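# Place the bottle upright in the shelf's lower compartment

## Task

Get the bottle standing on its base with the cap at the top inside the shelving unit's lower compartment, its entire base resting on that compartment's floor and behind the front lip. It must stay there on its own once the robot is no longer holding it, so release it and move the grippers away at the end.

## Robot and tools

Robot: two arms, left_arm and right_arm, each with six joints plus a parallel gripper. Do not knock or place anything off the table. Do not let the arms collide or push hard on each other. Avoid drops, slips, slams and strong pushes. A held part may sometimes be yanked briefly by an outside force.

Frame: all printed gripper poses share one scene frame. The origin is on the table surface midway between the arms. +z is up, +x points out across the table, and left_arm sits on the +y side. The names left and right refer to the arms, not to sides of a camera image. Each pose is end_effector_position in metres plus end_effector_quat_wxyz. The position is the point between the finger pads, about 1 cm behind the tips. It can be somewhat off, more so when the arm is stretched far. The fingers point along the gripper's +z axis and close along its y axis.

execute_actions takes "actions", a list holding at most one item, and an optional "pictures" boolean.
- Empty list: no command is sent. It returns the current state and includes the camera pictures.
- Motion item: {"rows": [...], "steps": N}, where N is 12 to 15 and defaults to 15. Each step lasts 1/30 s. Each row drives one step, and the final row repeats if there are fewer rows than steps. A row is always one flat list of 14 numbers covering both arms: left_arm waist, shoulder, elbow, wrist pitch, wrist yaw, wrist roll, opening, then the same seven for right_arm. The six joint values are absolute target angles in radians, in the same form the Joint positions line prints. They are not offsets. Opening is an absolute command from -1 (closed) to +1 (fully open).
- Wait item: {"steps": N} with N up to 300. It sends nothing new and returns after N steps have passed since the last result, with your reply time counted toward N.
Pictures come only with an empty list or when "pictures": true is passed. A refused call sends nothing at all.

Joint ranges per arm, in radians:
- waist -2.880 to 2.880
- shoulder 0.000 to 3.142
- elbow 0.000 to 3.019
- wrist pitch -1.693 to 1.571
- wrist yaw -1.571 to 1.571
- wrist roll -2.094 to 2.094
A call is refused if a target is more than 0.019 beyond a range end and also farther out than the joint's last reported angle. The true ends can differ from these figures by up to 0.019 either way. Targets past a true end are clipped to that end, and the result then reports "joint sent to its limit", possibly about an earlier action. If that line is missing, it does not prove there is room left.

Motion limits: on every step each joint's target is kept within a fixed distance of its measured angle. These leads are waist 0.264, shoulder 0.32, elbow 0.276, wrist pitch 0.33, wrist yaw 0.186 and wrist roll 0.522 rad. If an arm's targets would move its gripper more than 70 mm from where it is, all of that arm's targets are pulled back toward the measured angles. Large moves therefore take several actions.

Timing: the simulation keeps running while you think and write. A result is captured 12 steps before its action finishes. Those last steps run during your next reply, and your next action only starts afterwards. Between calls the arms keep heading to the last row you sent. They stop pursuing it once every arm has nearly stopped (a blocked arm counts as stopped) or a step is HELD. After that, only a new action moves them further, but fingers still in motion finish opening or closing.

Result lines:
- Joint positions and Joint velocities: one block per arm, with the six joints (rad, rad/s) followed by the finger-pad gap (m, m/s; 0.094 m means fully open).
- grip_measured: the measured finger opening on the same -1 to +1 scale as the command. Each gripper's reading has its own fixed error of up to about 1 mm. Away from the ends of the scale, the fingers go to where grip_measured would equal your command. To hold firmly, keep commanding roughly 0.03 below grip_measured; a smaller margin gives a lighter hold. Pad force tops out near 50 to 62 N, or lower on some grippers. Parts thinner than about 2 mm are squeezed less. At first contact the pads can briefly push much harder.
- "joint command not followed": a clearance check changed or blocked joint targets on some steps. The rest of the row still ran.
- HELD: marks steps where all or part of your row was not sent.
- Joint torques: total drive output per joint, in Joint positions order without the gripper. They are nonzero even with no contact, change with new commands, include friction, and have per-arm offsets, scales and noise.
- MOTOR HOT: a motor has reached 85 °C. At 100 °C that arm and its gripper go limp until they cool, so the arm drops and an OVER-TEMPERATURE FAULT line appears. Holding loads, including while you think, builds heat, and some heat carries into the next scene.

zoom_image: {"camera": name, "region": [x0, y0, x1, y1]} gives a closer view of that camera's latest image. Coordinates are in pixels with (0, 0) at the top left, and the region can be at most 504 by 504. Cameras: cam_high 504x504, cam_low 504x504, cam_left_wrist 616x616, cam_right_wrist 616x616.

finished_scene: {"scene": n} ends the current scene permanently, grades it and returns the next task. Replying without any tool call ends all remaining scenes. When resuming from a summary, first call execute_actions with an empty list to see the current scene and task.

Suggested order: look, grasp the bottle, lift it clear, bring it into the lower compartment past the lip, set it upright on its base, open the gripper, withdraw the arm, confirm it stands, then finish. Move smoothly and keep effort low.

Each tool is called after "Request:" as name(argument=value, ...), one argument or row to a line, values as JSON.

## Session

Request:
execute_actions(
  actions=[],
)

Scene clock: 0.00 s of 5800.00 s.
left_arm: end_effector_position=(+0.2421, +0.3269, +0.2657) grip_measured=+1.000 end_effector_quat_wxyz=(-0.495, +0.580, -0.506, +0.402) | right_arm: end_effector_position=(+0.4933, -0.2606, +0.4928) grip_measured=+1.000 end_effector_quat_wxyz=(+0.706, +0.017, +0.708, -0.028)
Joint positions: left_arm=[ 0.443  0.069  0.3   -0.425  0.263 -1.485  0.094] | right_arm=[-0.013  1.051  1.053 -0.005 -0.006 -0.016  0.094]
Joint velocities: left_arm=[-0.005  0.005 -0.002  0.002 -0.051 -0.051  0.   ] | right_arm=[-0.005  0.005 -0.007  0.007 -0.022 -0.037  0.   ]
Joint torques (N m, as the arm reports them, + toward a larger angle): no reading

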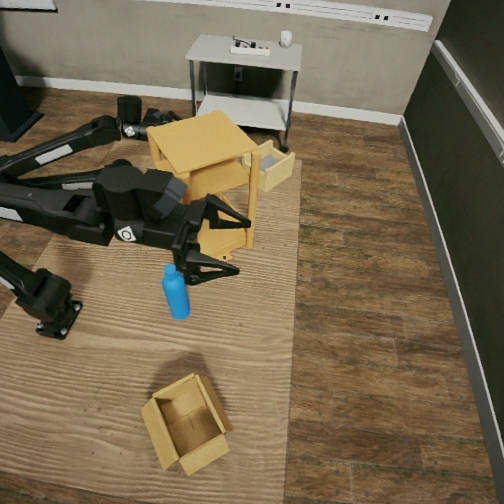

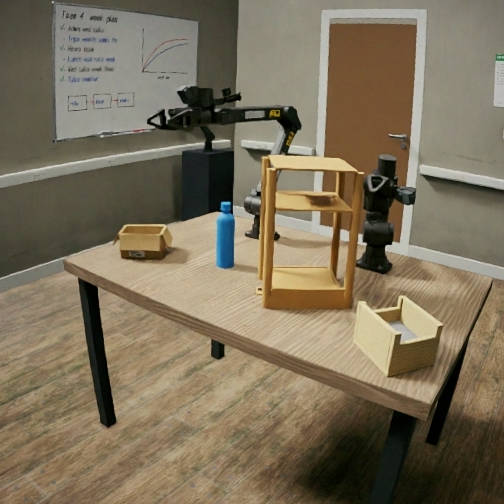

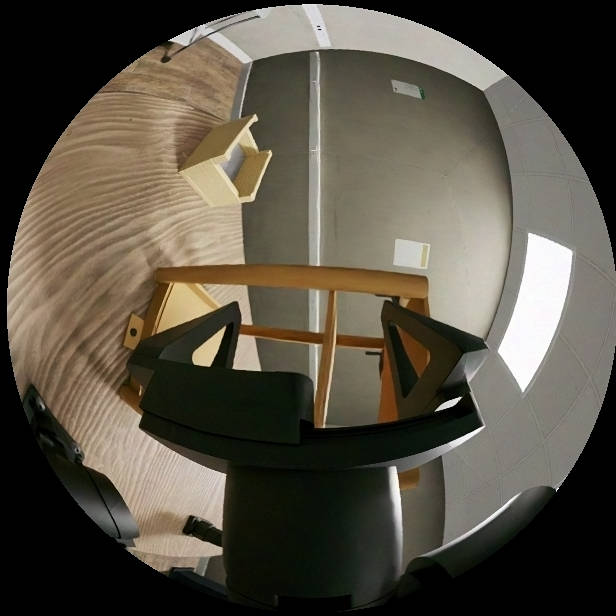

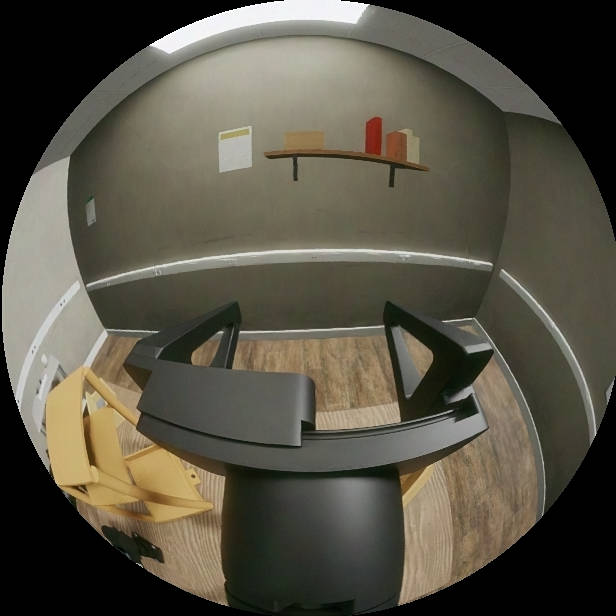

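Request:
execute_actions(
  actions=[
    {"rows":[[0.9,0.07,0.3,-0.425,0.26,-1.0,1,0.35,1.1,1.42,-1.4,0,0,1],[0.9,0.07,0.3,-0.425,0.26,-1.0,1,0.35,1.1,1.42,-1.4,0,0,1],[0.9,0.07,0.3,-0.425,0.26,-1.0,1,0.35,1.1,1.42,-1.4,0,0,1],[0.9,0.07,0.3,-0.425,0.26,-1.0,1,0.35,1.1,1.42,-1.4,0,0,1],[0.9,0.07,0.3,-0.425,0.26,-1.0,1,0.35,1.1,1.42,-1.4,0,0,1],[0.9,0.3,0.4,-1.2,0,0,1,0.35,1.1,1.42,-1.4,0,0,1]],"steps":15},
  ],
)

Request:
execute_actions(
  actions=[
    {"steps":40},
  ],
  pictures=true,
)

Scene clock: 1.33 s of 5800.00 s.
left_arm: end_effector_position=(+0.2276, +0.3671, +0.2643) grip_measured=+1.000 end_effector_quat_wxyz=(+0.561, -0.568, +0.521, -0.302) | right_arm: end_effector_position=(+0.4969, -0.2291, +0.4889) grip_measured=+1.000 end_effector_quat_wxyz=(+0.672, -0.003, +0.741, -0.008)
Joint positions: left_arm=[ 0.61   0.069  0.298 -0.425  0.267 -1.271  0.094] | right_arm=[ 0.05   1.062  1.11  -0.146  0.003 -0.015  0.094]
Joint velocities: left_arm=[ 2.623 -0.005 -0.012 -0.007 -0.037  1.766  0.   ] | right_arm=[ 1.06   0.181  0.769 -1.59  -0.037 -0.022  0.   ]
Joint torques (N m, as the arm reports them, + toward a larger angle): left_arm=[ 0.8   2.65 11.34  1.72 -0.2   0.24] | right_arm=[ 0.9  -7.77 14.32  2.18 -0.27  0.12]
Steps of this call (steps 1 to 37: nothing new was sent; steps 38 to 40: the first 3 steps of this action). Readings (joint positions):
38: left_arm=[0.464 0.069 0.300 -0.425 0.268 -1.418] | right_arm=[-0.004 1.051 1.063 -0.035 -0.001 -0.015]
39: left_arm=[0.526 0.069 0.299 -0.425 0.269 -1.336] | right_arm=[0.017 1.056 1.085 -0.093 0.003 -0.015]
40: the state above

Scene clock: 2.67 s of 5800.00 s.
left_arm: end_effector_position=(+0.0948, +0.3897, +0.1095) grip_measured=+1.000 end_effector_quat_wxyz=(+0.199, -0.432, +0.875, +0.094) | right_arm: end_effector_position=(+0.3426, -0.1111, +0.3981) grip_measured=+1.000 end_effector_quat_wxyz=(+0.241, -0.151, +0.958, +0.036)
Joint positions: left_arm=[ 0.91   0.301  0.364 -1.191  0.003 -0.013  0.094] | right_arm=[ 0.357  1.089  1.401 -1.391 -0.002 -0.01   0.094]
Joint velocities: left_arm=[-0.005 -0.005 -0.007  0.007 -0.051  0.007  0.   ] | right_arm=[ 0.015  0.015  0.032 -0.007  0.037 -0.037  0.   ]
Joint torques (N m, as the arm reports them, + toward a larger angle): left_arm=[-1.98  2.03 13.59  0.66 -0.12  0.15] | right_arm=[-2.28 -6.35  9.97  0.92 -0.08  0.15]
Kept back: nothing.
Steps of this call (steps 1 to 12: the last 12 steps of your previous action; steps 13 to 40: the robot went on to your last target). Readings (joint positions):
1: left_arm=[0.702 0.069 0.297 -0.425 0.265 -1.218] | right_arm=[0.089 1.068 1.139 -0.199 0.003 -0.015]
2: left_arm=[0.790 0.069 0.297 -0.425 0.262 -1.177] | right_arm=[0.131 1.074 1.167 -0.251 0.003 -0.015]
4: left_arm=[0.901 0.127 0.333 -0.589 0.077 -0.997] | right_arm=[0.218 1.085 1.233 -0.378 0.003 -0.015]
8: left_arm=[0.919 0.315 0.368 -0.996 0.003 -0.610] | right_arm=[0.361 1.098 1.377 -0.778 -0.004 -0.014]
40: the state above

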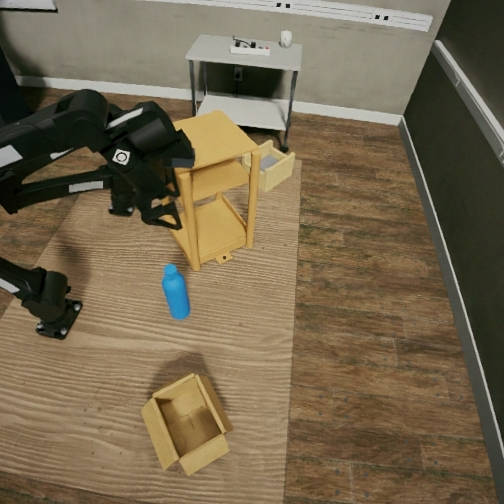

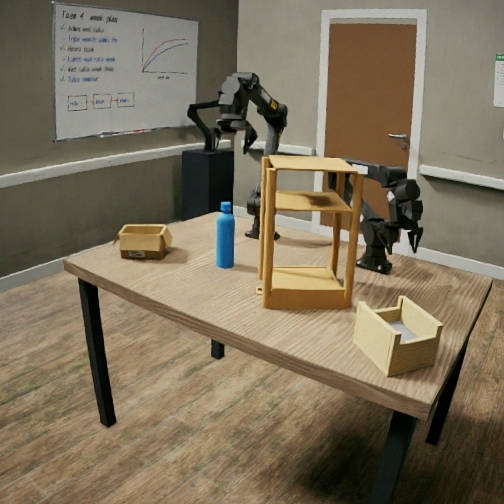

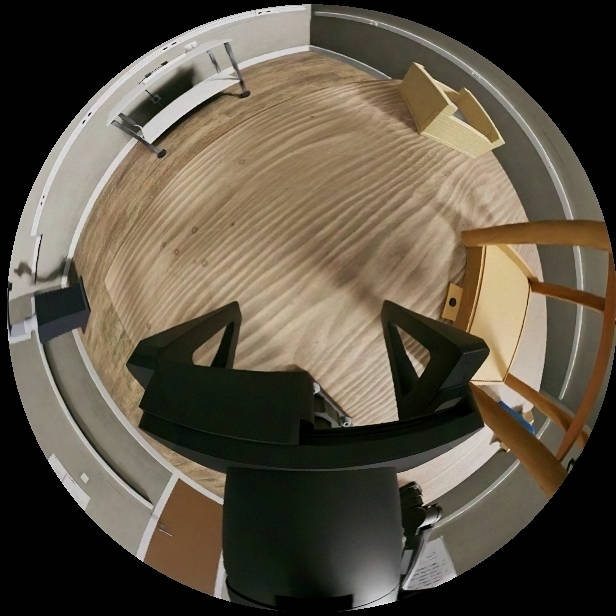

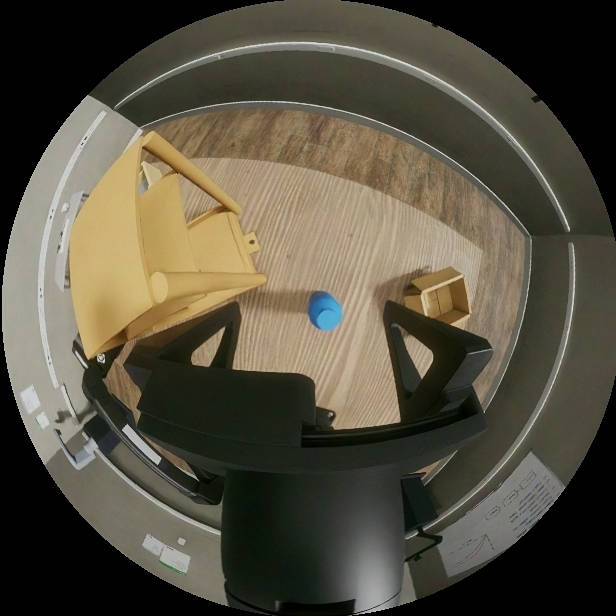

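Request:
execute_actions(
  actions=[
    {"rows":[[0.9,0.3,0.4,-1.2,0,0,1,0.275,0.61,0.36,0.27,0,0,1]],"steps":15},
  ],
)

Request:
execute_actions(
  actions=[
    {"steps":35},
  ],
)

Request:
execute_actions(
  actions=[
    {"rows":[[0.9,0.3,0.4,-1.2,0,0,1,0.275,0.64,0.33,0.33,0,0,1],[0.9,0.3,0.4,-1.2,0,0,1,0.275,0.67,0.3,0.39,0,0,1],[0.9,0.3,0.4,-1.2,0,0,1,0.275,0.7,0.275,0.445,0,0,1],[0.9,0.3,0.4,-1.2,0,0,1,0.275,0.73,0.25,0.5,0,0,1],[0.9,0.3,0.4,-1.2,0,0,1,0.275,0.76,0.23,0.55,0,0,1],[0.9,0.3,0.4,-1.2,0,0,1,0.275,0.79,0.21,0.6,0,0,1],[0.9,0.3,0.4,-1.2,0,0,1,0.275,0.83,0.185,0.66,0,0,1]],"steps":12},
  ],
)

Request:
execute_actions(
  actions=[
    {"steps":25},
  ],
  pictures=true,
)

Scene clock: 5.57 s of 5800.00 s.
left_arm: end_effector_position=(+0.0948, +0.3897, +0.1095) grip_measured=+1.000 end_effector_quat_wxyz=(+0.199, -0.432, +0.875, +0.094) | right_arm: end_effector_position=(+0.3417, -0.1264, +0.3815) grip_measured=+1.000 end_effector_quat_wxyz=(+0.349, -0.128, +0.927, +0.046)
Joint positions: left_arm=[ 0.91   0.301  0.364 -1.191  0.003 -0.013  0.094] | right_arm=[ 0.319  0.925  1.17  -1.097 -0.003 -0.01   0.094]
Joint velocities: left_arm=[-0.015 -0.005  0.002 -0.002 -0.051 -0.037  0.   ] | right_arm=[-0.63  -2.554 -2.947  3.265 -0.007  0.007  0.   ]
Joint torques (N m, as the arm reports them, + toward a larger angle): left_arm=[-1.92  1.28 13.86  0.67 -0.08  0.16] | right_arm=[ -2.26 -13.19   9.58   0.73  -0.1    0.14]
Steps of this call (steps 1 to 15: the robot went on to your last target; steps 16 to 84: nothing new was sent; steps 85 to 87: the first 3 steps of this action). Readings (joint positions):
85: left_arm=[0.910 0.301 0.364 -1.191 0.003 -0.013] | right_arm=[0.352 1.064 1.363 -1.328 -0.003 -0.010]
86: left_arm=[0.910 0.301 0.364 -1.191 0.003 -0.013] | right_arm=[0.339 1.005 1.274 -1.205 -0.004 -0.010]
87: the state above

Scene clock: 6.73 s of 5800.00 s.
left_arm: end_effector_position=(+0.0948, +0.3897, +0.1095) grip_measured=+1.000 end_effector_quat_wxyz=(+0.199, -0.432, +0.875, +0.094) | right_arm: end_effector_position=(+0.3289, -0.1475, +0.2938) grip_measured=+1.000 end_effector_quat_wxyz=(+0.696, -0.081, +0.709, +0.073)
Joint positions: left_arm=[ 0.91   0.301  0.364 -1.191  0.003 -0.012  0.094] | right_arm=[ 0.273  0.608  0.333  0.256  0.    -0.01   0.094]
Joint velocities: left_arm=[-0.015 -0.015  0.012 -0.002  0.066 -0.022  0.   ] | right_arm=[-0.005  0.005  0.002 -0.007 -0.022 -0.037  0.   ]
Joint torques (N m, as the arm reports them, + toward a larger angle): left_arm=[-1.72  1.46 13.64  0.69 -0.13  0.12] | right_arm=[-1.62 -0.86 11.18  2.46 -0.19  0.14]
Kept back: nothing.
Steps of this call (steps 1 to 12: the last 12 steps of your previous action; steps 13 to 35: the robot went on to your last target). Readings (joint positions):
1: left_arm=[0.910 0.301 0.364 -1.191 0.003 -0.013] | right_arm=[0.299 0.834 1.066 -0.991 -0.001 -0.010]
2: left_arm=[0.910 0.301 0.364 -1.191 0.003 -0.013] | right_arm=[0.284 0.739 0.965 -0.887 -0.000 -0.010]
4: left_arm=[0.910 0.301 0.364 -1.191 0.003 -0.013] | right_arm=[0.273 0.577 0.790 -0.690 0.000 -0.010]
8: left_arm=[0.910 0.301 0.364 -1.191 0.003 -0.012] | right_arm=[0.273 0.521 0.566 -0.433 0.000 -0.010]
35: the state above

Scene clock: 6.77 s of 5800.00 s.
left_arm: end_effector_position=(+0.0948, +0.3897, +0.1095) grip_measured=+1.000 end_effector_quat_wxyz=(+0.199, -0.432, +0.875, +0.094) | right_arm: end_effector_position=(+0.3289, -0.1475, +0.2938) grip_measured=+1.000 end_effector_quat_wxyz=(+0.696, -0.081, +0.709, +0.073)
Joint positions: left_arm=[ 0.91   0.301  0.364 -1.191  0.003 -0.012  0.094] | right_arm=[ 0.273  0.608  0.333  0.256  0.    -0.01   0.094]
Joint velocities: left_arm=[-0.005 -0.005 -0.022 -0.007  0.022 -0.037  0.   ] | right_arm=[-0.005 -0.015  0.012 -0.002 -0.022  0.095  0.   ]
Joint torques (N m, as the arm reports them, + toward a larger angle): left_arm=[-2.19  1.71 13.82  0.74 -0.09  0.14] | right_arm=[-1.6  -0.92 11.19  2.49 -0.19  0.14]
Kept back: the last 12 steps of this action.
Steps of this call (step 1: the robot went on to your last target). Readings (joint positions):
1: the state above

Scene clock: 7.60 s of 5800.00 s.
left_arm: end_effector_position=(+0.0948, +0.3897, +0.1095) grip_measured=+1.000 end_effector_quat_wxyz=(+0.199, -0.432, +0.875, +0.094) | right_arm: end_effector_position=(+0.3320, -0.1468, +0.2203) grip_measured=+1.000 end_effector_quat_wxyz=(+0.699, -0.081, +0.707, +0.073)
Joint positions: left_arm=[ 0.91   0.301  0.364 -1.191  0.003 -0.012  0.094] | right_arm=[ 0.273  0.836  0.178  0.645  0.    -0.01   0.094]
Joint velocities: left_arm=[-0.024  0.015 -0.012  0.002 -0.095 -0.066  0.   ] | right_arm=[-0.015 -0.015 -0.017 -0.002 -0.007 -0.022  0.   ]
Joint torques (N m, as the arm reports them, + toward a larger angle): left_arm=[-1.89  1.09 13.8   0.68 -0.13  0.14] | right_arm=[-1.64 -2.53  8.23  2.52 -0.2   0.14]
Kept back: nothing.
Steps of this call (steps 1 to 12: the last 12 steps of your previous action; steps 13 to 25: the robot went on to your last target). Readings (joint positions):
1: left_arm=[0.910 0.301 0.364 -1.191 0.003 -0.012] | right_arm=[0.273 0.611 0.332 0.266 0.000 -0.010]
2: left_arm=[0.910 0.301 0.364 -1.191 0.003 -0.012] | right_arm=[0.273 0.619 0.328 0.296 0.000 -0.010]
4: left_arm=[0.910 0.301 0.364 -1.191 0.003 -0.012] | right_arm=[0.273 0.654 0.309 0.393 0.000 -0.010]
8: left_arm=[0.910 0.301 0.364 -1.191 0.003 -0.012] | right_arm=[0.273 0.782 0.225 0.588 0.000 -0.010]
25: the state above

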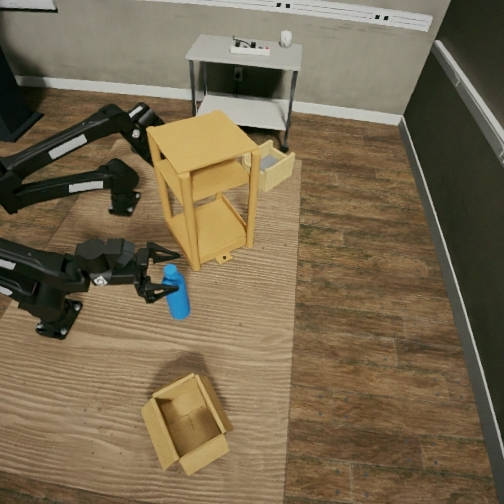

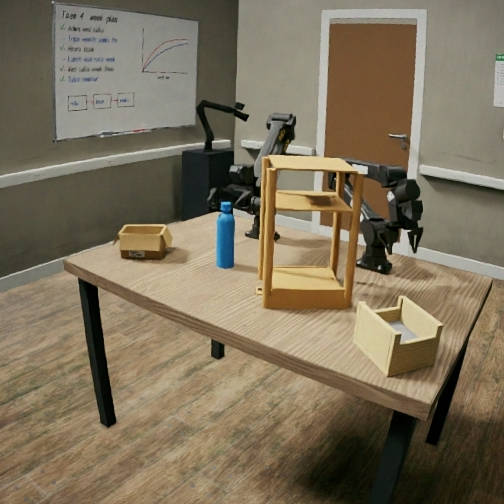

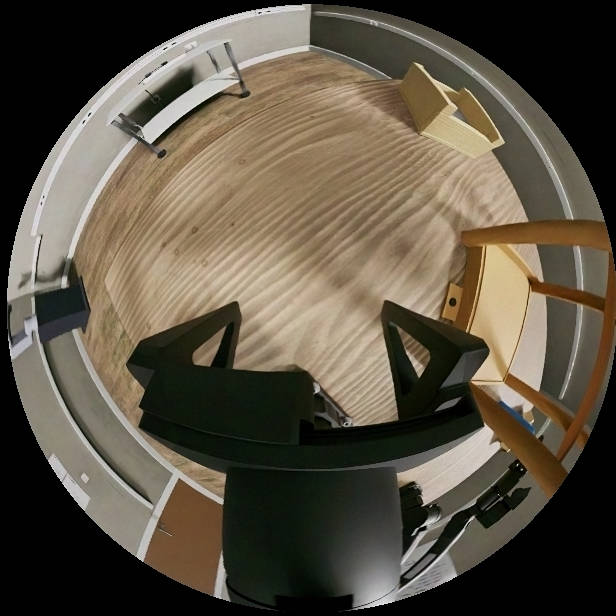

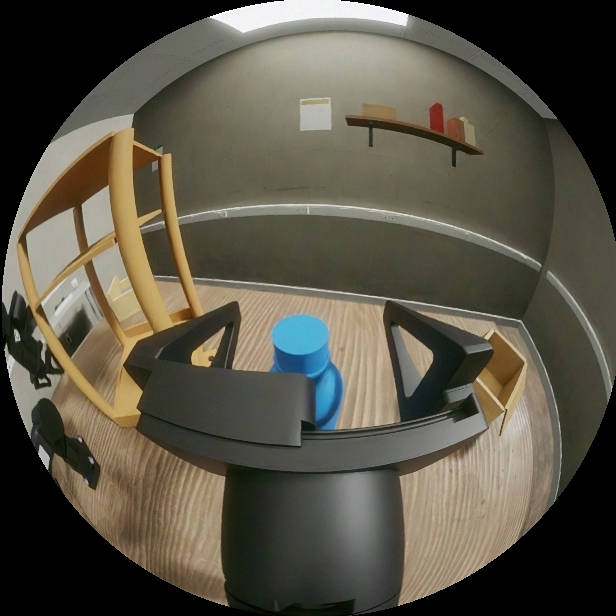

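Request:
execute_actions(
  actions=[
    {"rows":[[0.9,0.3,0.4,-1.2,0,0,1,0.30,0.88,0.165,0.72,0,0,1],[0.9,0.3,0.4,-1.2,0,0,1,0.30,0.93,0.15,0.785,0,0,1],[0.9,0.3,0.4,-1.2,0,0,1,0.30,0.98,0.14,0.845,0,0,1],[0.9,0.3,0.4,-1.2,0,0,1,0.30,1.03,0.13,0.905,0,0,1],[0.9,0.3,0.4,-1.2,0,0,1,0.30,1.08,0.12,0.965,0,0,1],[0.9,0.3,0.4,-1.2,0,0,1,0.30,1.13,0.113,1.02,0,0,1],[0.9,0.3,0.4,-1.2,0,0,1,0.30,1.18,0.107,1.08,0,0,1],[0.9,0.3,0.4,-1.2,0,0,1,0.30,1.23,0.10,1.135,0,0,1],[0.9,0.3,0.4,-1.2,0,0,1,0.30,1.28,0.097,1.19,0,0,1],[0.9,0.3,0.4,-1.2,0,0,1,0.30,1.33,0.094,1.24,0,0,1],[0.9,0.3,0.4,-1.2,0,0,1,0.30,1.38,0.092,1.295,0,0,1],[0.9,0.3,0.4,-1.2,0,0,1,0.30,1.43,0.09,1.345,0,0,1],[0.9,0.3,0.4,-1.2,0,0,1,0.30,1.48,0.09,1.395,0,0,1],[0.9,0.3,0.4,-1.2,0,0,1,0.30,1.53,0.09,1.445,0,0,1],[0.9,0.3,0.4,-1.2,0,0,1,0.30,1.58,0.09,1.495,0,0,1]],"steps":15},
  ],
)

Request:
execute_actions(
  actions=[
    {"steps":28},
  ],
  pictures=true,
)

Scene clock: 8.77 s of 5800.00 s.
left_arm: end_effector_position=(+0.0948, +0.3897, +0.1095) grip_measured=+1.000 end_effector_quat_wxyz=(+0.199, -0.432, +0.875, +0.094) | right_arm: end_effector_position=(+0.3323, -0.1429, +0.2229) grip_measured=+1.000 end_effector_quat_wxyz=(+0.712, -0.082, +0.693, +0.078)
Joint positions: left_arm=[ 0.91   0.301  0.364 -1.191  0.003 -0.012  0.094] | right_arm=[ 0.284  0.877  0.168  0.736  0.    -0.009  0.094]
Joint velocities: left_arm=[-0.005  0.005 -0.012  0.002  0.11   0.007  0.   ] | right_arm=[ 0.132  0.904 -0.149  1.56  -0.037 -0.037  0.   ]
Joint torques (N m, as the arm reports them, + toward a larger angle): left_arm=[-1.16  1.52 13.84  0.69 -0.12  0.12] | right_arm=[-1.27  2.21  6.06  1.76 -0.19  0.14]
Steps of this call (steps 1 to 15: the robot went on to your last target; steps 16 to 32: nothing new was sent; steps 33 to 35: the first 3 steps of this action). Readings (joint positions):
33: left_arm=[0.910 0.301 0.364 -1.191 0.003 -0.012] | right_arm=[0.274 0.839 0.177 0.655 0.000 -0.009]
34: left_arm=[0.910 0.301 0.364 -1.191 0.003 -0.012] | right_arm=[0.279 0.851 0.173 0.688 0.000 -0.009]
35: the state above

Scene clock: 9.70 s of 5800.00 s.
left_arm: end_effector_position=(+0.0948, +0.3897, +0.1095) grip_measured=+1.000 end_effector_quat_wxyz=(+0.199, -0.432, +0.875, +0.094) | right_arm: end_effector_position=(+0.3362, -0.1389, +0.1245) grip_measured=+1.000 end_effector_quat_wxyz=(+0.699, -0.087, +0.706, +0.079)
Joint positions: left_arm=[ 0.91   0.301  0.364 -1.191  0.003 -0.012  0.094] | right_arm=[ 0.292  1.587  0.096  1.48   0.    -0.009  0.094]
Joint velocities: left_arm=[ 0.005 -0.015  0.017 -0.027 -0.066  0.007  0.   ] | right_arm=[ 0.005 -0.015 -0.002 -0.012  0.007  0.007  0.   ]
Joint torques (N m, as the arm reports them, + toward a larger angle): left_arm=[-1.79  1.5  13.75  0.73 -0.09  0.15] | right_arm=[-1.12 -7.09  1.52  2.53 -0.19  0.14]
Kept back: nothing.
Steps of this call (steps 1 to 12: the last 12 steps of your previous action; steps 13 to 28: the robot went on to your last target). Readings (joint positions):
1: left_arm=[0.910 0.301 0.364 -1.191 0.003 -0.012] | right_arm=[0.288 0.914 0.161 0.789 0.000 -0.009]
2: left_arm=[0.910 0.301 0.364 -1.191 0.003 -0.012] | right_arm=[0.290 0.961 0.153 0.845 0.000 -0.009]
4: left_arm=[0.910 0.301 0.364 -1.191 0.003 -0.012] | right_arm=[0.292 1.071 0.135 0.956 0.000 -0.009]
8: left_arm=[0.910 0.301 0.364 -1.191 0.003 -0.012] | right_arm=[0.292 1.293 0.103 1.168 0.000 -0.009]
28: the state above

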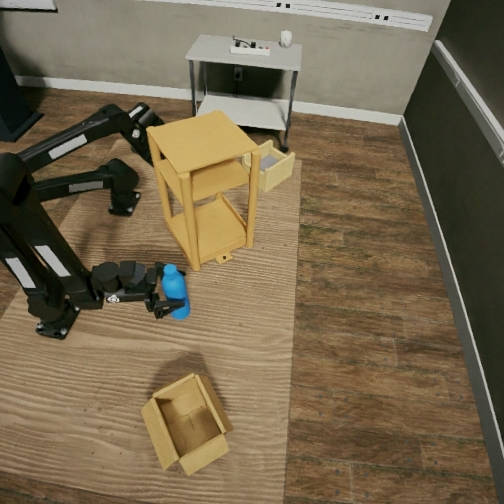

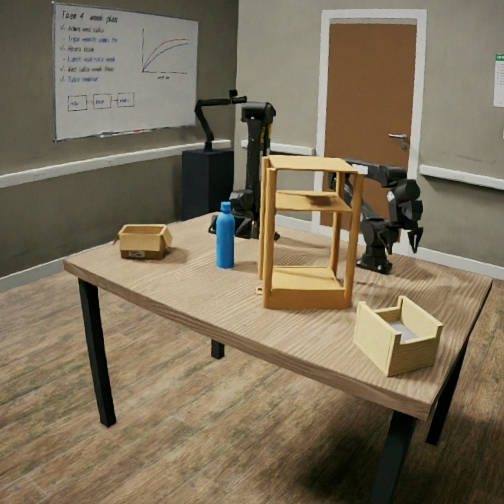

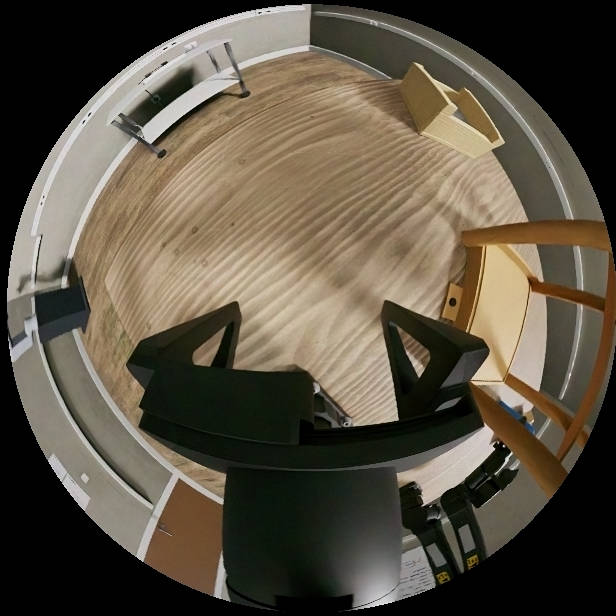

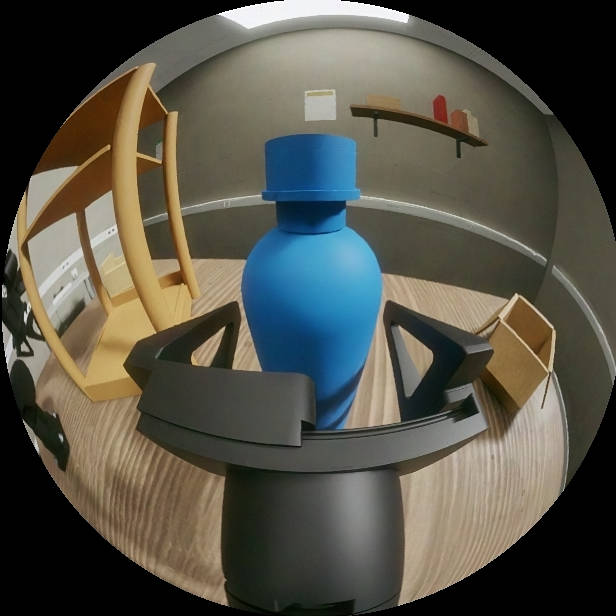

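Request:
execute_actions(
  actions=[
    {"rows":[[0.9,0.3,0.4,-1.2,0,0,1,0.30,1.58,0.09,1.495,0,0,0.6],[0.9,0.3,0.4,-1.2,0,0,1,0.30,1.58,0.09,1.495,0,0,0.4],[0.9,0.3,0.4,-1.2,0,0,1,0.30,1.58,0.09,1.495,0,0,0.3],[0.9,0.3,0.4,-1.2,0,0,1,0.30,1.58,0.09,1.495,0,0,0.2],[0.9,0.3,0.4,-1.2,0,0,1,0.30,1.58,0.09,1.495,0,0,0.05]],"steps":12},
  ],
)

Request:
execute_actions(
  actions=[
    {"steps":18},
  ],
  pictures=true,
)

Scene clock: 10.23 s of 5800.00 s.
left_arm: end_effector_position=(+0.0948, +0.3897, +0.1095) grip_measured=+1.000 end_effector_quat_wxyz=(+0.199, -0.432, +0.875, +0.094) | right_arm: end_effector_position=(+0.3362, -0.1389, +0.1245) grip_measured=+1.000 end_effector_quat_wxyz=(+0.699, -0.087, +0.706, +0.079)
Joint positions: left_arm=[ 0.91   0.301  0.364 -1.191  0.003 -0.012  0.094] | right_arm=[ 0.292  1.587  0.096  1.48   0.    -0.009  0.094]
Joint velocities: left_arm=[-0.005 -0.005 -0.017 -0.002  0.007  0.037  0.   ] | right_arm=[ 0.015 -0.024 -0.002 -0.007  0.051  0.037  0.   ]
Joint torques (N m, as the arm reports them, + toward a larger angle): left_arm=[-1.28  1.08 13.8   0.72 -0.11  0.18] | right_arm=[-1.14 -7.06  1.53  2.52 -0.19  0.15]
Kept back: the last 12 steps of this action.
Steps of this call (steps 1 to 16: the robot went on to your last target). Readings (joint positions):
1: left_arm=[0.910 0.301 0.364 -1.191 0.003 -0.012] | right_arm=[0.292 1.587 0.096 1.480 0.000 -0.009]
2: left_arm=[0.910 0.301 0.364 -1.191 0.003 -0.012] | right_arm=[0.292 1.587 0.096 1.480 0.000 -0.009]
4: left_arm=[0.910 0.301 0.364 -1.191 0.003 -0.012] | right_arm=[0.292 1.587 0.096 1.480 0.000 -0.009]
8: left_arm=[0.910 0.301 0.364 -1.191 0.003 -0.012] | right_arm=[0.292 1.587 0.096 1.480 0.000 -0.009]
16: the state above

Scene clock: 10.83 s of 5800.00 s.
left_arm: end_effector_position=(+0.0948, +0.3897, +0.1095) grip_measured=+1.000 end_effector_quat_wxyz=(+0.199, -0.432, +0.875, +0.094) | right_arm: end_effector_position=(+0.3362, -0.1390, +0.1246) grip_measured=+0.221 end_effector_quat_wxyz=(+0.699, -0.087, +0.705, +0.079)
Joint positions: left_arm=[ 0.91   0.301  0.364 -1.191  0.003 -0.012  0.094] | right_arm=[ 0.292  1.587  0.096  1.48   0.001 -0.01   0.057]
Joint velocities: left_arm=[-0.005  0.005  0.017 -0.012 -0.037 -0.066  0.   ] | right_arm=[ 0.005  0.005  0.007 -0.012  0.022 -0.007 -0.   ]
Joint torques (N m, as the arm reports them, + toward a larger angle): left_arm=[-1.92  1.42 13.79  0.75 -0.11  0.16] | right_arm=[-1.13 -7.05  1.54  2.52 -0.22  0.14]
Kept back: nothing.
Steps of this call (steps 1 to 12: the last 12 steps of your previous action; steps 13 to 15: the robot went on to your last target; steps 16 to 18: nothing new was sent). Readings (joint positions):
1: left_arm=[0.910 0.301 0.364 -1.191 0.003 -0.012] | right_arm=[0.292 1.587 0.096 1.480 0.000 -0.009]
2: left_arm=[0.910 0.301 0.364 -1.191 0.003 -0.012] | right_arm=[0.292 1.587 0.096 1.480 0.000 -0.009]
4: left_arm=[0.910 0.301 0.364 -1.191 0.003 -0.012] | right_arm=[0.292 1.587 0.096 1.480 0.000 -0.009]
8: left_arm=[0.910 0.301 0.364 -1.191 0.003 -0.012] | right_arm=[0.292 1.587 0.096 1.480 0.001 -0.010]
18: the state above
All arms were judged still, so your last target was given up. Only a new action makes them travel on or press farther. Fingers that are still opening or closing keep moving.

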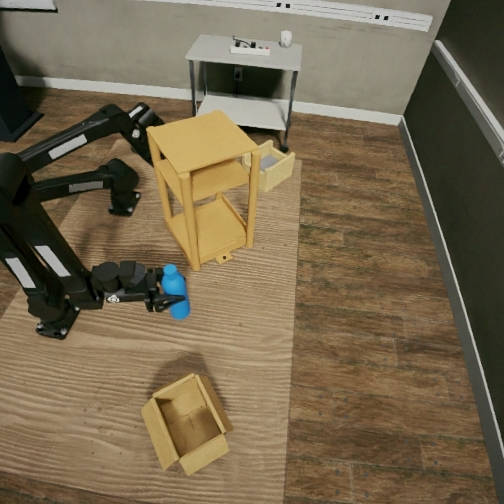

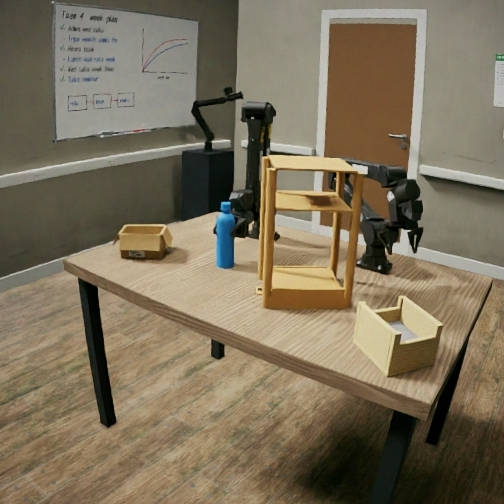

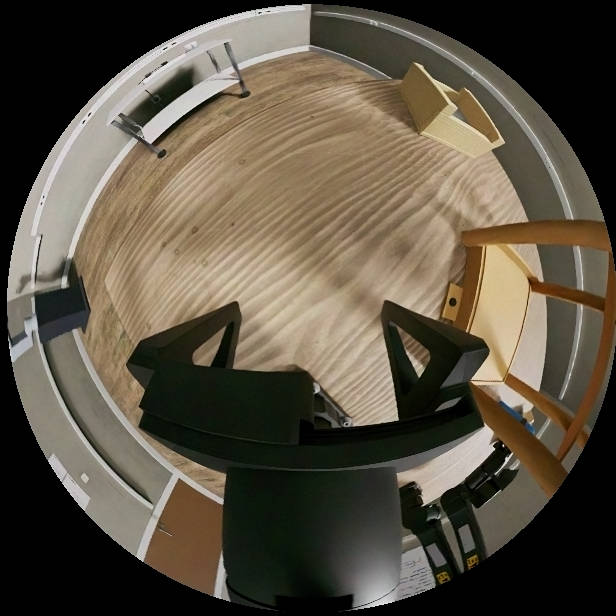

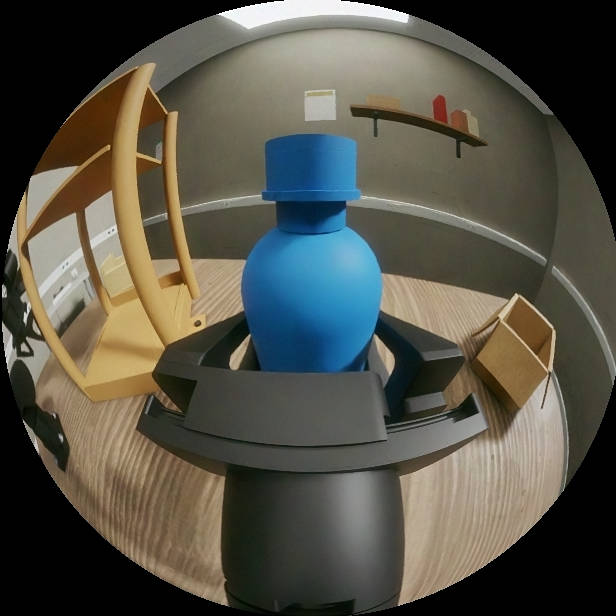

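Request:
execute_actions(
  actions=[
    {"rows":[[0.9,0.3,0.4,-1.2,0,0,1,0.30,1.52,0.09,1.44,0,0,0.17],[0.9,0.3,0.4,-1.2,0,0,1,0.30,1.46,0.09,1.385,0,0,0.17],[0.9,0.3,0.4,-1.2,0,0,1,0.30,1.40,0.09,1.325,0,0,0.17],[0.9,0.3,0.4,-1.2,0,0,1,0.30,1.34,0.085,1.27,0.03,0,0.17],[0.9,0.3,0.4,-1.2,0,0,1,0.30,1.28,0.085,1.21,0.06,0,0.17],[0.9,0.3,0.4,-1.2,0,0,1,0.30,1.22,0.085,1.15,0.09,0,0.17],[0.9,0.3,0.4,-1.2,0,0,1,0.30,1.16,0.08,1.09,0.12,0,0.17],[0.9,0.3,0.4,-1.2,0,0,1,0.30,1.10,0.08,1.03,0.15,0,0.17],[0.9,0.3,0.4,-1.2,0,0,1,0.30,1.04,0.08,0.97,0.18,0,0.17],[0.9,0.3,0.4,-1.2,0,0,1,0.30,0.98,0.075,0.91,0.21,0,0.17],[0.9,0.3,0.4,-1.2,0,0,1,0.30,0.92,0.075,0.85,0.24,0,0.17],[0.9,0.3,0.4,-1.2,0,0,1,0.30,0.86,0.075,0.79,0.27,0,0.17],[0.9,0.3,0.4,-1.2,0,0,1,0.30,0.80,0.075,0.74,0.30,0,0.17],[0.9,0.3,0.4,-1.2,0,0,1,0.33,0.80,0.075,0.74,0.33,0,0.17],[0.9,0.3,0.4,-1.2,0,0,1,0.37,0.80,0.075,0.74,0.35,0,0.17]],"steps":15},
  ],
)

Request:
execute_actions(
  actions=[
    {"rows":[[0.9,0.3,0.4,-1.2,0,0,1,0.42,0.80,0.075,0.74,0.37,0,0.17],[0.9,0.3,0.4,-1.2,0,0,1,0.47,0.80,0.075,0.74,0.37,0,0.17],[0.9,0.3,0.4,-1.2,0,0,1,0.52,0.80,0.075,0.74,0.37,0,0.17],[0.9,0.3,0.4,-1.2,0,0,1,0.57,0.80,0.075,0.74,0.37,0,0.17],[0.9,0.3,0.4,-1.2,0,0,1,0.62,0.80,0.075,0.74,0.37,0,0.17],[0.9,0.3,0.4,-1.2,0,0,1,0.67,0.80,0.075,0.74,0.37,0,0.17],[0.9,0.3,0.4,-1.2,0,0,1,0.72,0.80,0.075,0.74,0.37,0,0.17],[0.9,0.3,0.4,-1.2,0,0,1,0.77,0.80,0.075,0.74,0.37,0,0.17],[0.9,0.3,0.4,-1.2,0,0,1,0.82,0.80,0.075,0.74,0.37,0,0.17],[0.9,0.3,0.4,-1.2,0,0,1,0.87,0.80,0.075,0.74,0.37,0,0.17],[0.9,0.3,0.4,-1.2,0,0,1,0.92,0.80,0.075,0.74,0.37,0,0.17],[0.9,0.3,0.4,-1.2,0,0,1,0.97,0.80,0.075,0.74,0.37,0,0.17],[0.9,0.3,0.4,-1.2,0,0,1,1.02,0.80,0.075,0.74,0.37,0,0.17],[0.9,0.3,0.4,-1.2,0,0,1,1.07,0.80,0.075,0.74,0.37,0,0.17],[0.9,0.3,0.4,-1.2,0,0,1,1.11,0.80,0.075,0.74,0.37,0,0.17]],"steps":15},
  ],
)

Request:
execute_actions(
  actions=[
    {"steps":25},
  ],
  pictures=true,
)

Scene clock: 13.23 s of 5800.00 s.
left_arm: end_effector_position=(+0.0948, +0.3897, +0.1095) grip_measured=+1.000 end_effector_quat_wxyz=(+0.199, -0.432, +0.875, +0.094) | right_arm: end_effector_position=(+0.3358, -0.1391, +0.1267) grip_measured=+0.221 end_effector_quat_wxyz=(+0.694, -0.087, +0.711, +0.079)
Joint positions: left_arm=[ 0.91   0.301  0.364 -1.191  0.003 -0.012  0.094] | right_arm=[ 0.292  1.531  0.095  1.41   0.001 -0.009  0.057]
Joint velocities: left_arm=[-0.005 -0.005 -0.002 -0.027 -0.037 -0.095  0.   ] | right_arm=[-0.015 -1.177 -0.007 -1.477 -0.037  0.007 -0.001]
Joint torques (N m, as the arm reports them, + toward a larger angle): left_arm=[-2.43  1.86 13.76  0.81 -0.08  0.14] | right_arm=[ -1.13 -11.46   2.04   2.7   -0.21   0.14]
Steps of this call (steps 1 to 69: nothing new was sent; steps 70 to 72: the first 3 steps of this action). Readings (joint positions):
70: left_arm=[0.910 0.301 0.364 -1.191 0.003 -0.012] | right_arm=[0.292 1.582 0.096 1.475 0.001 -0.010]
71: left_arm=[0.910 0.301 0.364 -1.191 0.003 -0.012] | right_arm=[0.292 1.564 0.096 1.452 0.001 -0.009]
72: the state above

Scene clock: 13.73 s of 5800.00 s.
left_arm: end_effector_position=(+0.0948, +0.3897, +0.1095) grip_measured=+1.000 end_effector_quat_wxyz=(+0.199, -0.432, +0.875, +0.094) | right_arm: end_effector_position=(+0.3006, -0.1737, +0.2037) grip_measured=+0.221 end_effector_quat_wxyz=(+0.718, +0.010, +0.696, -0.007)
Joint positions: left_arm=[ 0.91   0.301  0.364 -1.191  0.003 -0.012  0.094] | right_arm=[ 0.405  0.786  0.071  0.749  0.373 -0.007  0.057]
Joint velocities: left_arm=[-0.015 -0.005 -0.002 -0.007  0.022 -0.022  0.   ] | right_arm=[ 1.431  0.063 -0.022 -0.149  0.022 -0.022  0.   ]
Joint torques (N m, as the arm reports them, + toward a larger angle): left_arm=[-1.72  1.72 13.7   0.64 -0.12  0.18] | right_arm=[ 0.39  0.06  7.73  1.98 -0.47  0.12]
Steps of this call (steps 1 to 12: the last 12 steps of your previous action; steps 13 to 15: the first 3 steps of this action). Readings (joint positions):
13: left_arm=[0.910 0.301 0.364 -1.191 0.003 -0.012] | right_arm=[0.327 0.795 0.071 0.762 0.357 -0.007]
14: left_arm=[0.910 0.301 0.364 -1.191 0.003 -0.012] | right_arm=[0.361 0.786 0.071 0.754 0.371 -0.007]
15: the state above

Scene clock: 14.57 s of 5800.00 s.
left_arm: end_effector_position=(+0.0948, +0.3897, +0.1095) grip_measured=+1.000 end_effector_quat_wxyz=(+0.199, -0.432, +0.875, +0.094) | right_arm: end_effector_position=(+0.1868, +0.0295, +0.1947) grip_measured=+0.221 end_effector_quat_wxyz=(+0.666, -0.244, +0.664, +0.239)
Joint positions: left_arm=[ 0.91   0.301  0.364 -1.191  0.003 -0.012  0.094] | right_arm=[ 1.119  0.804  0.071  0.734  0.368 -0.007  0.057]
Joint velocities: left_arm=[ 0.005  0.005 -0.012  0.002 -0.007 -0.051  0.   ] | right_arm=[-0.005 -0.015 -0.012 -0.012 -0.051 -0.051 -0.001]
Joint torques (N m, as the arm reports them, + toward a larger angle): left_arm=[-1.66  1.63 13.67  0.74 -0.08  0.12] | right_arm=[-2.44 -1.21  7.59  2.16 -0.04  0.12]
Kept back: nothing.
Steps of this call (steps 1 to 12: the last 12 steps of your previous action; steps 13 to 25: the robot went on to your last target). Readings (joint positions):
1: left_arm=[0.910 0.301 0.364 -1.191 0.003 -0.012] | right_arm=[0.457 0.789 0.071 0.744 0.373 -0.007]
2: left_arm=[0.910 0.301 0.364 -1.191 0.003 -0.012] | right_arm=[0.514 0.793 0.071 0.740 0.373 -0.007]
4: left_arm=[0.910 0.301 0.364 -1.191 0.003 -0.012] | right_arm=[0.626 0.801 0.071 0.736 0.370 -0.007]
8: left_arm=[0.910 0.301 0.364 -1.191 0.003 -0.012] | right_arm=[0.831 0.804 0.071 0.734 0.369 -0.007]
25: the state above

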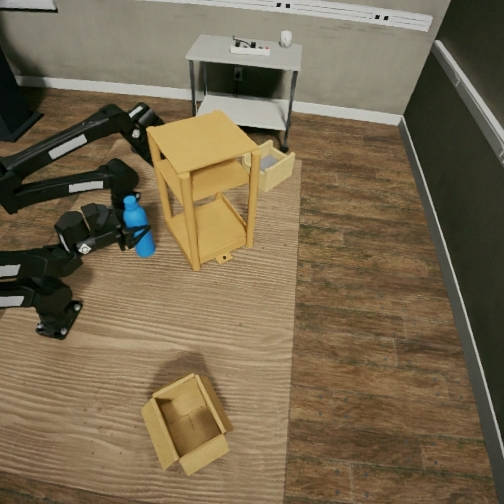

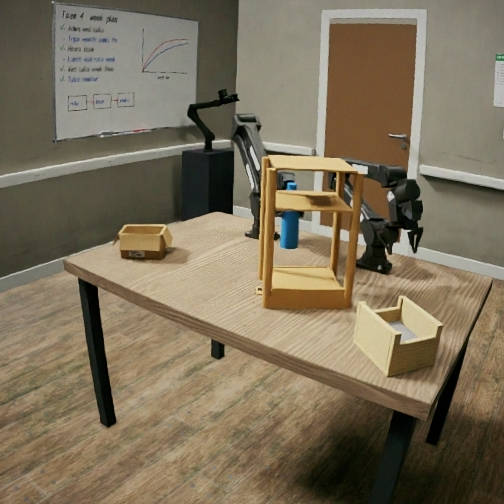

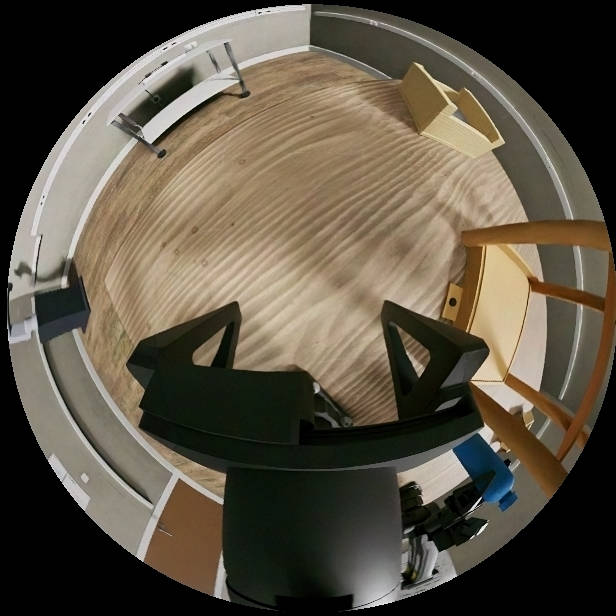

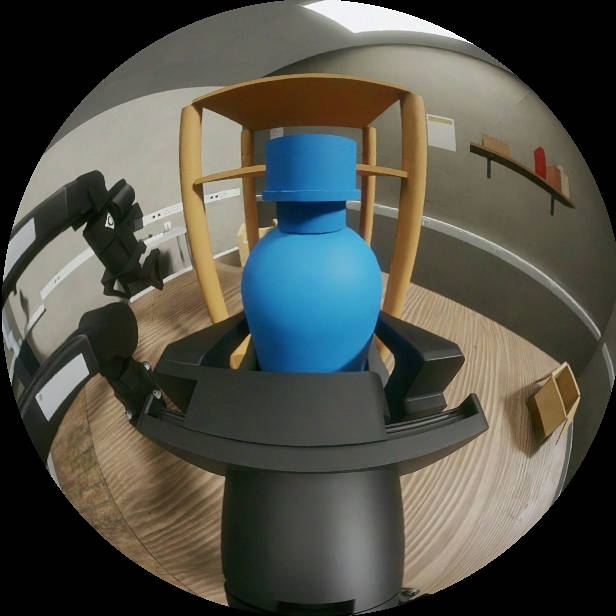

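Request:
execute_actions(
  actions=[
    {"rows":[[0.9,0.3,0.4,-1.2,0,0,1,1.105,0.86,0.08,0.80,0.365,0,0.17],[0.9,0.3,0.4,-1.2,0,0,1,1.10,0.92,0.09,0.855,0.36,0,0.17],[0.9,0.3,0.4,-1.2,0,0,1,1.10,0.98,0.095,0.91,0.36,0,0.17],[0.9,0.3,0.4,-1.2,0,0,1,1.095,1.04,0.10,0.965,0.355,0,0.17],[0.9,0.3,0.4,-1.2,0,0,1,1.09,1.10,0.11,1.02,0.35,0,0.17],[0.9,0.3,0.4,-1.2,0,0,1,1.09,1.16,0.12,1.075,0.345,0,0.17],[0.9,0.3,0.4,-1.2,0,0,1,1.087,1.225,0.13,1.13,0.34,0,0.17],[0.9,0.3,0.4,-1.2,0,0,1,1.075,1.26,0.15,1.14,0.33,0,0.17],[0.9,0.3,0.4,-1.2,0,0,1,1.06,1.29,0.17,1.15,0.315,0,0.17],[0.9,0.3,0.4,-1.2,0,0,1,1.048,1.32,0.192,1.155,0.30,0,0.17],[0.9,0.3,0.4,-1.2,0,0,1,1.036,1.345,0.213,1.16,0.29,0,0.17],[0.9,0.3,0.4,-1.2,0,0,1,1.025,1.37,0.235,1.16,0.28,0,0.17]],"steps":15},
  ],
)

Request:
execute_actions(
  actions=[
    {"steps":25},
  ],
  pictures=true,
)

Scene clock: 16.03 s of 5800.00 s.
left_arm: end_effector_position=(+0.0948, +0.3897, +0.1095) grip_measured=+1.000 end_effector_quat_wxyz=(+0.199, -0.432, +0.875, +0.094) | right_arm: end_effector_position=(+0.1893, +0.0322, +0.1925) grip_measured=+0.221 end_effector_quat_wxyz=(+0.668, -0.241, +0.662, +0.240)
Joint positions: left_arm=[ 0.91   0.301  0.364 -1.191  0.003 -0.012  0.094] | right_arm=[ 1.115  0.862  0.071  0.8    0.364 -0.007  0.057]
Joint velocities: left_arm=[-0.005 -0.005 -0.022 -0.022  0.037  0.037  0.   ] | right_arm=[-0.083  1.255 -0.002  1.321  0.007 -0.007  0.   ]
Joint torques (N m, as the arm reports them, + toward a larger angle): left_arm=[-1.38  1.51 13.67  0.74 -0.05  0.14] | right_arm=[-2.57  2.6   8.83  2.38 -0.33  0.12]
Steps of this call (steps 1 to 15: the robot went on to your last target; steps 16 to 41: nothing new was sent; steps 42 to 44: the first 3 steps of this action). Readings (joint positions):
42: left_arm=[0.910 0.301 0.364 -1.191 0.003 -0.012] | right_arm=[1.119 0.808 0.071 0.740 0.367 -0.007]
43: left_arm=[0.910 0.301 0.364 -1.191 0.003 -0.012] | right_arm=[1.117 0.827 0.071 0.763 0.365 -0.007]
44: the state above

Scene clock: 16.87 s of 5800.00 s.
left_arm: end_effector_position=(+0.0948, +0.3897, +0.1095) grip_measured=+1.000 end_effector_quat_wxyz=(+0.199, -0.432, +0.875, +0.094) | right_arm: end_effector_position=(+0.2415, +0.0833, +0.1529) grip_measured=+0.221 end_effector_quat_wxyz=(+0.654, -0.251, +0.676, +0.229)
Joint positions: left_arm=[ 0.91   0.301  0.364 -1.191  0.003 -0.012  0.094] | right_arm=[ 1.031  1.386  0.212  1.132  0.282 -0.007  0.057]
Joint velocities: left_arm=[ 0.005  0.005  0.017  0.002 -0.022 -0.022  0.   ] | right_arm=[-0.015  0.005 -0.012  0.007  0.022  0.007 -0.   ]
Joint torques (N m, as the arm reports them, + toward a larger angle): left_arm=[-1.71  1.36 13.74  0.71 -0.09  0.14] | right_arm=[-2.18 -7.96  6.18  2.97 -0.26  0.12]
Kept back: nothing.
Steps of this call (steps 1 to 12: the last 12 steps of your previous action; steps 13 to 25: the robot went on to your last target). Readings (joint positions):
1: left_arm=[0.910 0.301 0.364 -1.191 0.003 -0.012] | right_arm=[1.111 0.911 0.071 0.847 0.361 -0.007]
2: left_arm=[0.910 0.301 0.364 -1.191 0.003 -0.012] | right_arm=[1.108 0.971 0.071 0.897 0.357 -0.007]
4: left_arm=[0.910 0.301 0.364 -1.191 0.003 -0.012] | right_arm=[1.101 1.106 0.072 0.997 0.347 -0.007]
8: left_arm=[0.910 0.301 0.364 -1.191 0.003 -0.012] | right_arm=[1.070 1.320 0.116 1.095 0.301 -0.007]
25: the state above

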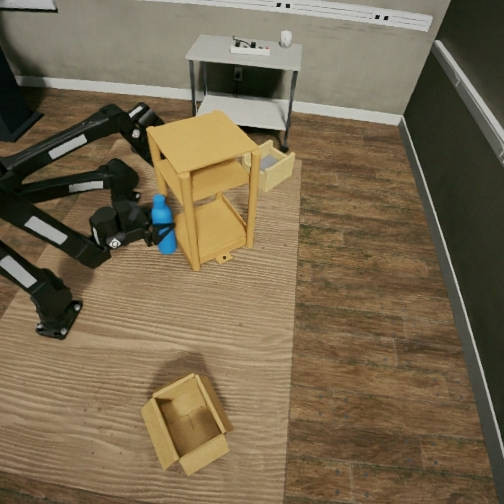

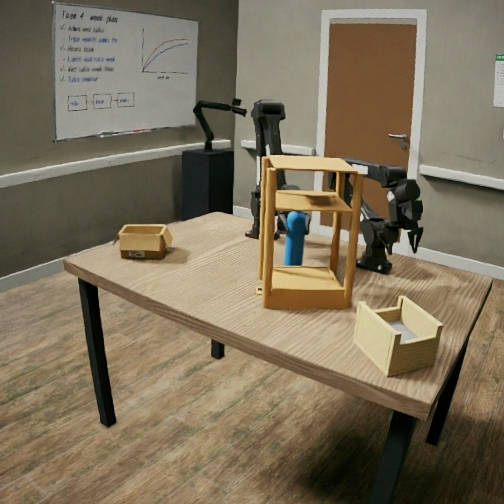

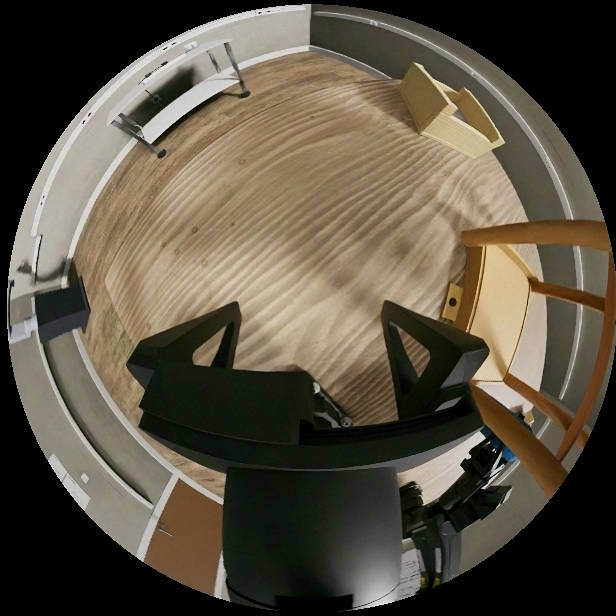

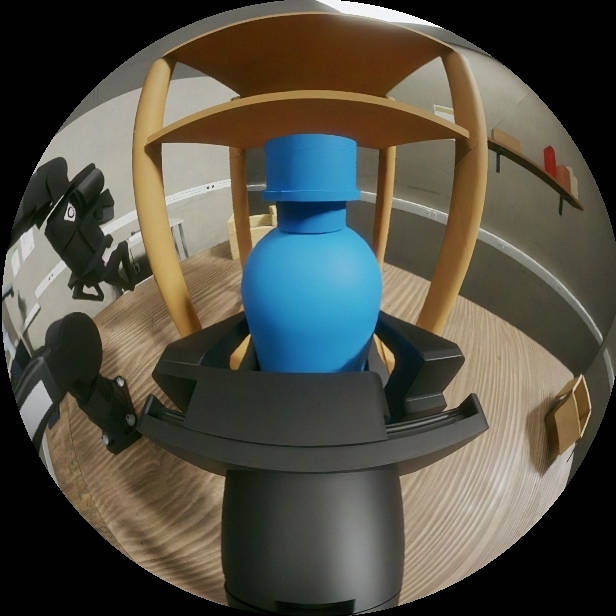

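Request:
execute_actions(
  actions=[
    {"rows":[[0.9,0.3,0.4,-1.2,0,0,1,1.025,1.35,0.245,1.19,0.28,0,0.17],[0.9,0.3,0.4,-1.2,0,0,1,1.025,1.34,0.25,1.19,0.28,0,0.17],[0.9,0.3,0.4,-1.2,0,0,1,1.025,1.34,0.255,1.18,0.28,0,0.17],[0.9,0.3,0.4,-1.2,0,0,1,1.025,1.34,0.265,1.17,0.28,0,0.17],[0.9,0.3,0.4,-1.2,0,0,1,1.02,1.35,0.275,1.16,0.275,0,0.17],[0.9,0.3,0.4,-1.2,0,0,1,1.012,1.365,0.29,1.155,0.268,0,0.17],[0.9,0.3,0.4,-1.2,0,0,1,1.005,1.38,0.305,1.15,0.26,0,0.17],[0.9,0.3,0.4,-1.2,0,0,1,0.998,1.395,0.32,1.145,0.253,0,0.17],[0.9,0.3,0.4,-1.2,0,0,1,0.992,1.41,0.335,1.14,0.247,0,0.17],[0.9,0.3,0.4,-1.2,0,0,1,0.986,1.425,0.35,1.14,0.242,0,0.17],[0.9,0.3,0.4,-1.2,0,0,1,0.98,1.44,0.365,1.135,0.237,0,0.17],[0.9,0.3,0.4,-1.2,0,0,1,0.975,1.455,0.38,1.13,0.232,0,0.17],[0.9,0.3,0.4,-1.2,0,0,1,0.97,1.47,0.395,1.125,0.227,0,0.17],[0.9,0.3,0.4,-1.2,0,0,1,0.965,1.485,0.41,1.12,0.222,0,0.17],[0.9,0.3,0.4,-1.2,0,0,1,0.96,1.50,0.425,1.115,0.218,0,0.17]],"steps":15},
  ],
)

Request:
execute_actions(
  actions=[
    {"steps":22},
  ],
)

Scene clock: 18.30 s of 5800.00 s.
left_arm: end_effector_position=(+0.0948, +0.3897, +0.1095) grip_measured=+1.000 end_effector_quat_wxyz=(+0.199, -0.432, +0.875, +0.094) | right_arm: end_effector_position=(+0.2414, +0.0832, +0.1591) grip_measured=+0.221 end_effector_quat_wxyz=(+0.660, -0.247, +0.670, +0.233)
Joint positions: left_arm=[ 0.91   0.301  0.364 -1.191  0.003 -0.012  0.094] | right_arm=[ 1.031  1.377  0.212  1.145  0.282 -0.007  0.057]
Joint velocities: left_arm=[ 0.005 -0.005 -0.017  0.012 -0.022 -0.051  0.   ] | right_arm=[ 0.005 -0.22   0.032  0.046 -0.022  0.066 -0.   ]
Joint torques (N m, as the arm reports them, + toward a larger angle): left_arm=[-2.14  1.59 13.66  0.76 -0.08  0.16] | right_arm=[-2.19 -8.79  7.62  3.05 -0.26  0.12]
Steps of this call (steps 1 to 15: the robot went on to your last target; steps 16 to 40: nothing new was sent; steps 41 to 43: the first 3 steps of this action). Readings (joint positions):
41: left_arm=[0.910 0.301 0.364 -1.191 0.003 -0.012] | right_arm=[1.031 1.385 0.212 1.135 0.282 -0.007]
42: left_arm=[0.910 0.301 0.364 -1.191 0.003 -0.012] | right_arm=[1.031 1.383 0.212 1.141 0.282 -0.007]
43: the state above

Scene clock: 19.03 s of 5800.00 s.
left_arm: end_effector_position=(+0.0948, +0.3897, +0.1095) grip_measured=+1.000 end_effector_quat_wxyz=(+0.199, -0.432, +0.875, +0.094) | right_arm: end_effector_position=(+0.2950, +0.1267, +0.1666) grip_measured=+0.221 end_effector_quat_wxyz=(+0.663, -0.244, +0.668, +0.235)
Joint positions: left_arm=[ 0.91   0.301  0.364 -1.191  0.003 -0.012  0.094] | right_arm=[ 0.967  1.508  0.391  1.107  0.22  -0.007  0.057]
Joint velocities: left_arm=[-0.005 -0.015 -0.022  0.002 -0.081 -0.007  0.   ] | right_arm=[-0.005  0.015  0.002  0.012  0.037  0.051  0.001]
Joint torques (N m, as the arm reports them, + toward a larger angle): left_arm=[-2.24  1.97 13.84  0.85 -0.1   0.1 ] | right_arm=[ -2.28 -10.     7.47   2.2   -0.3    0.12]
Kept back: nothing.
Steps of this call (steps 1 to 12: the last 12 steps of your previous action; steps 13 to 22: the robot went on to your last target). Readings (joint positions):
1: left_arm=[0.910 0.301 0.364 -1.191 0.003 -0.012] | right_arm=[1.031 1.371 0.214 1.145 0.282 -0.007]
2: left_arm=[0.910 0.301 0.364 -1.191 0.003 -0.012] | right_arm=[1.031 1.366 0.216 1.145 0.280 -0.007]
4: left_arm=[0.910 0.301 0.364 -1.191 0.003 -0.012] | right_arm=[1.027 1.366 0.229 1.145 0.268 -0.007]
8: left_arm=[0.910 0.301 0.364 -1.191 0.003 -0.012] | right_arm=[1.002 1.405 0.288 1.138 0.244 -0.007]
22: the state above


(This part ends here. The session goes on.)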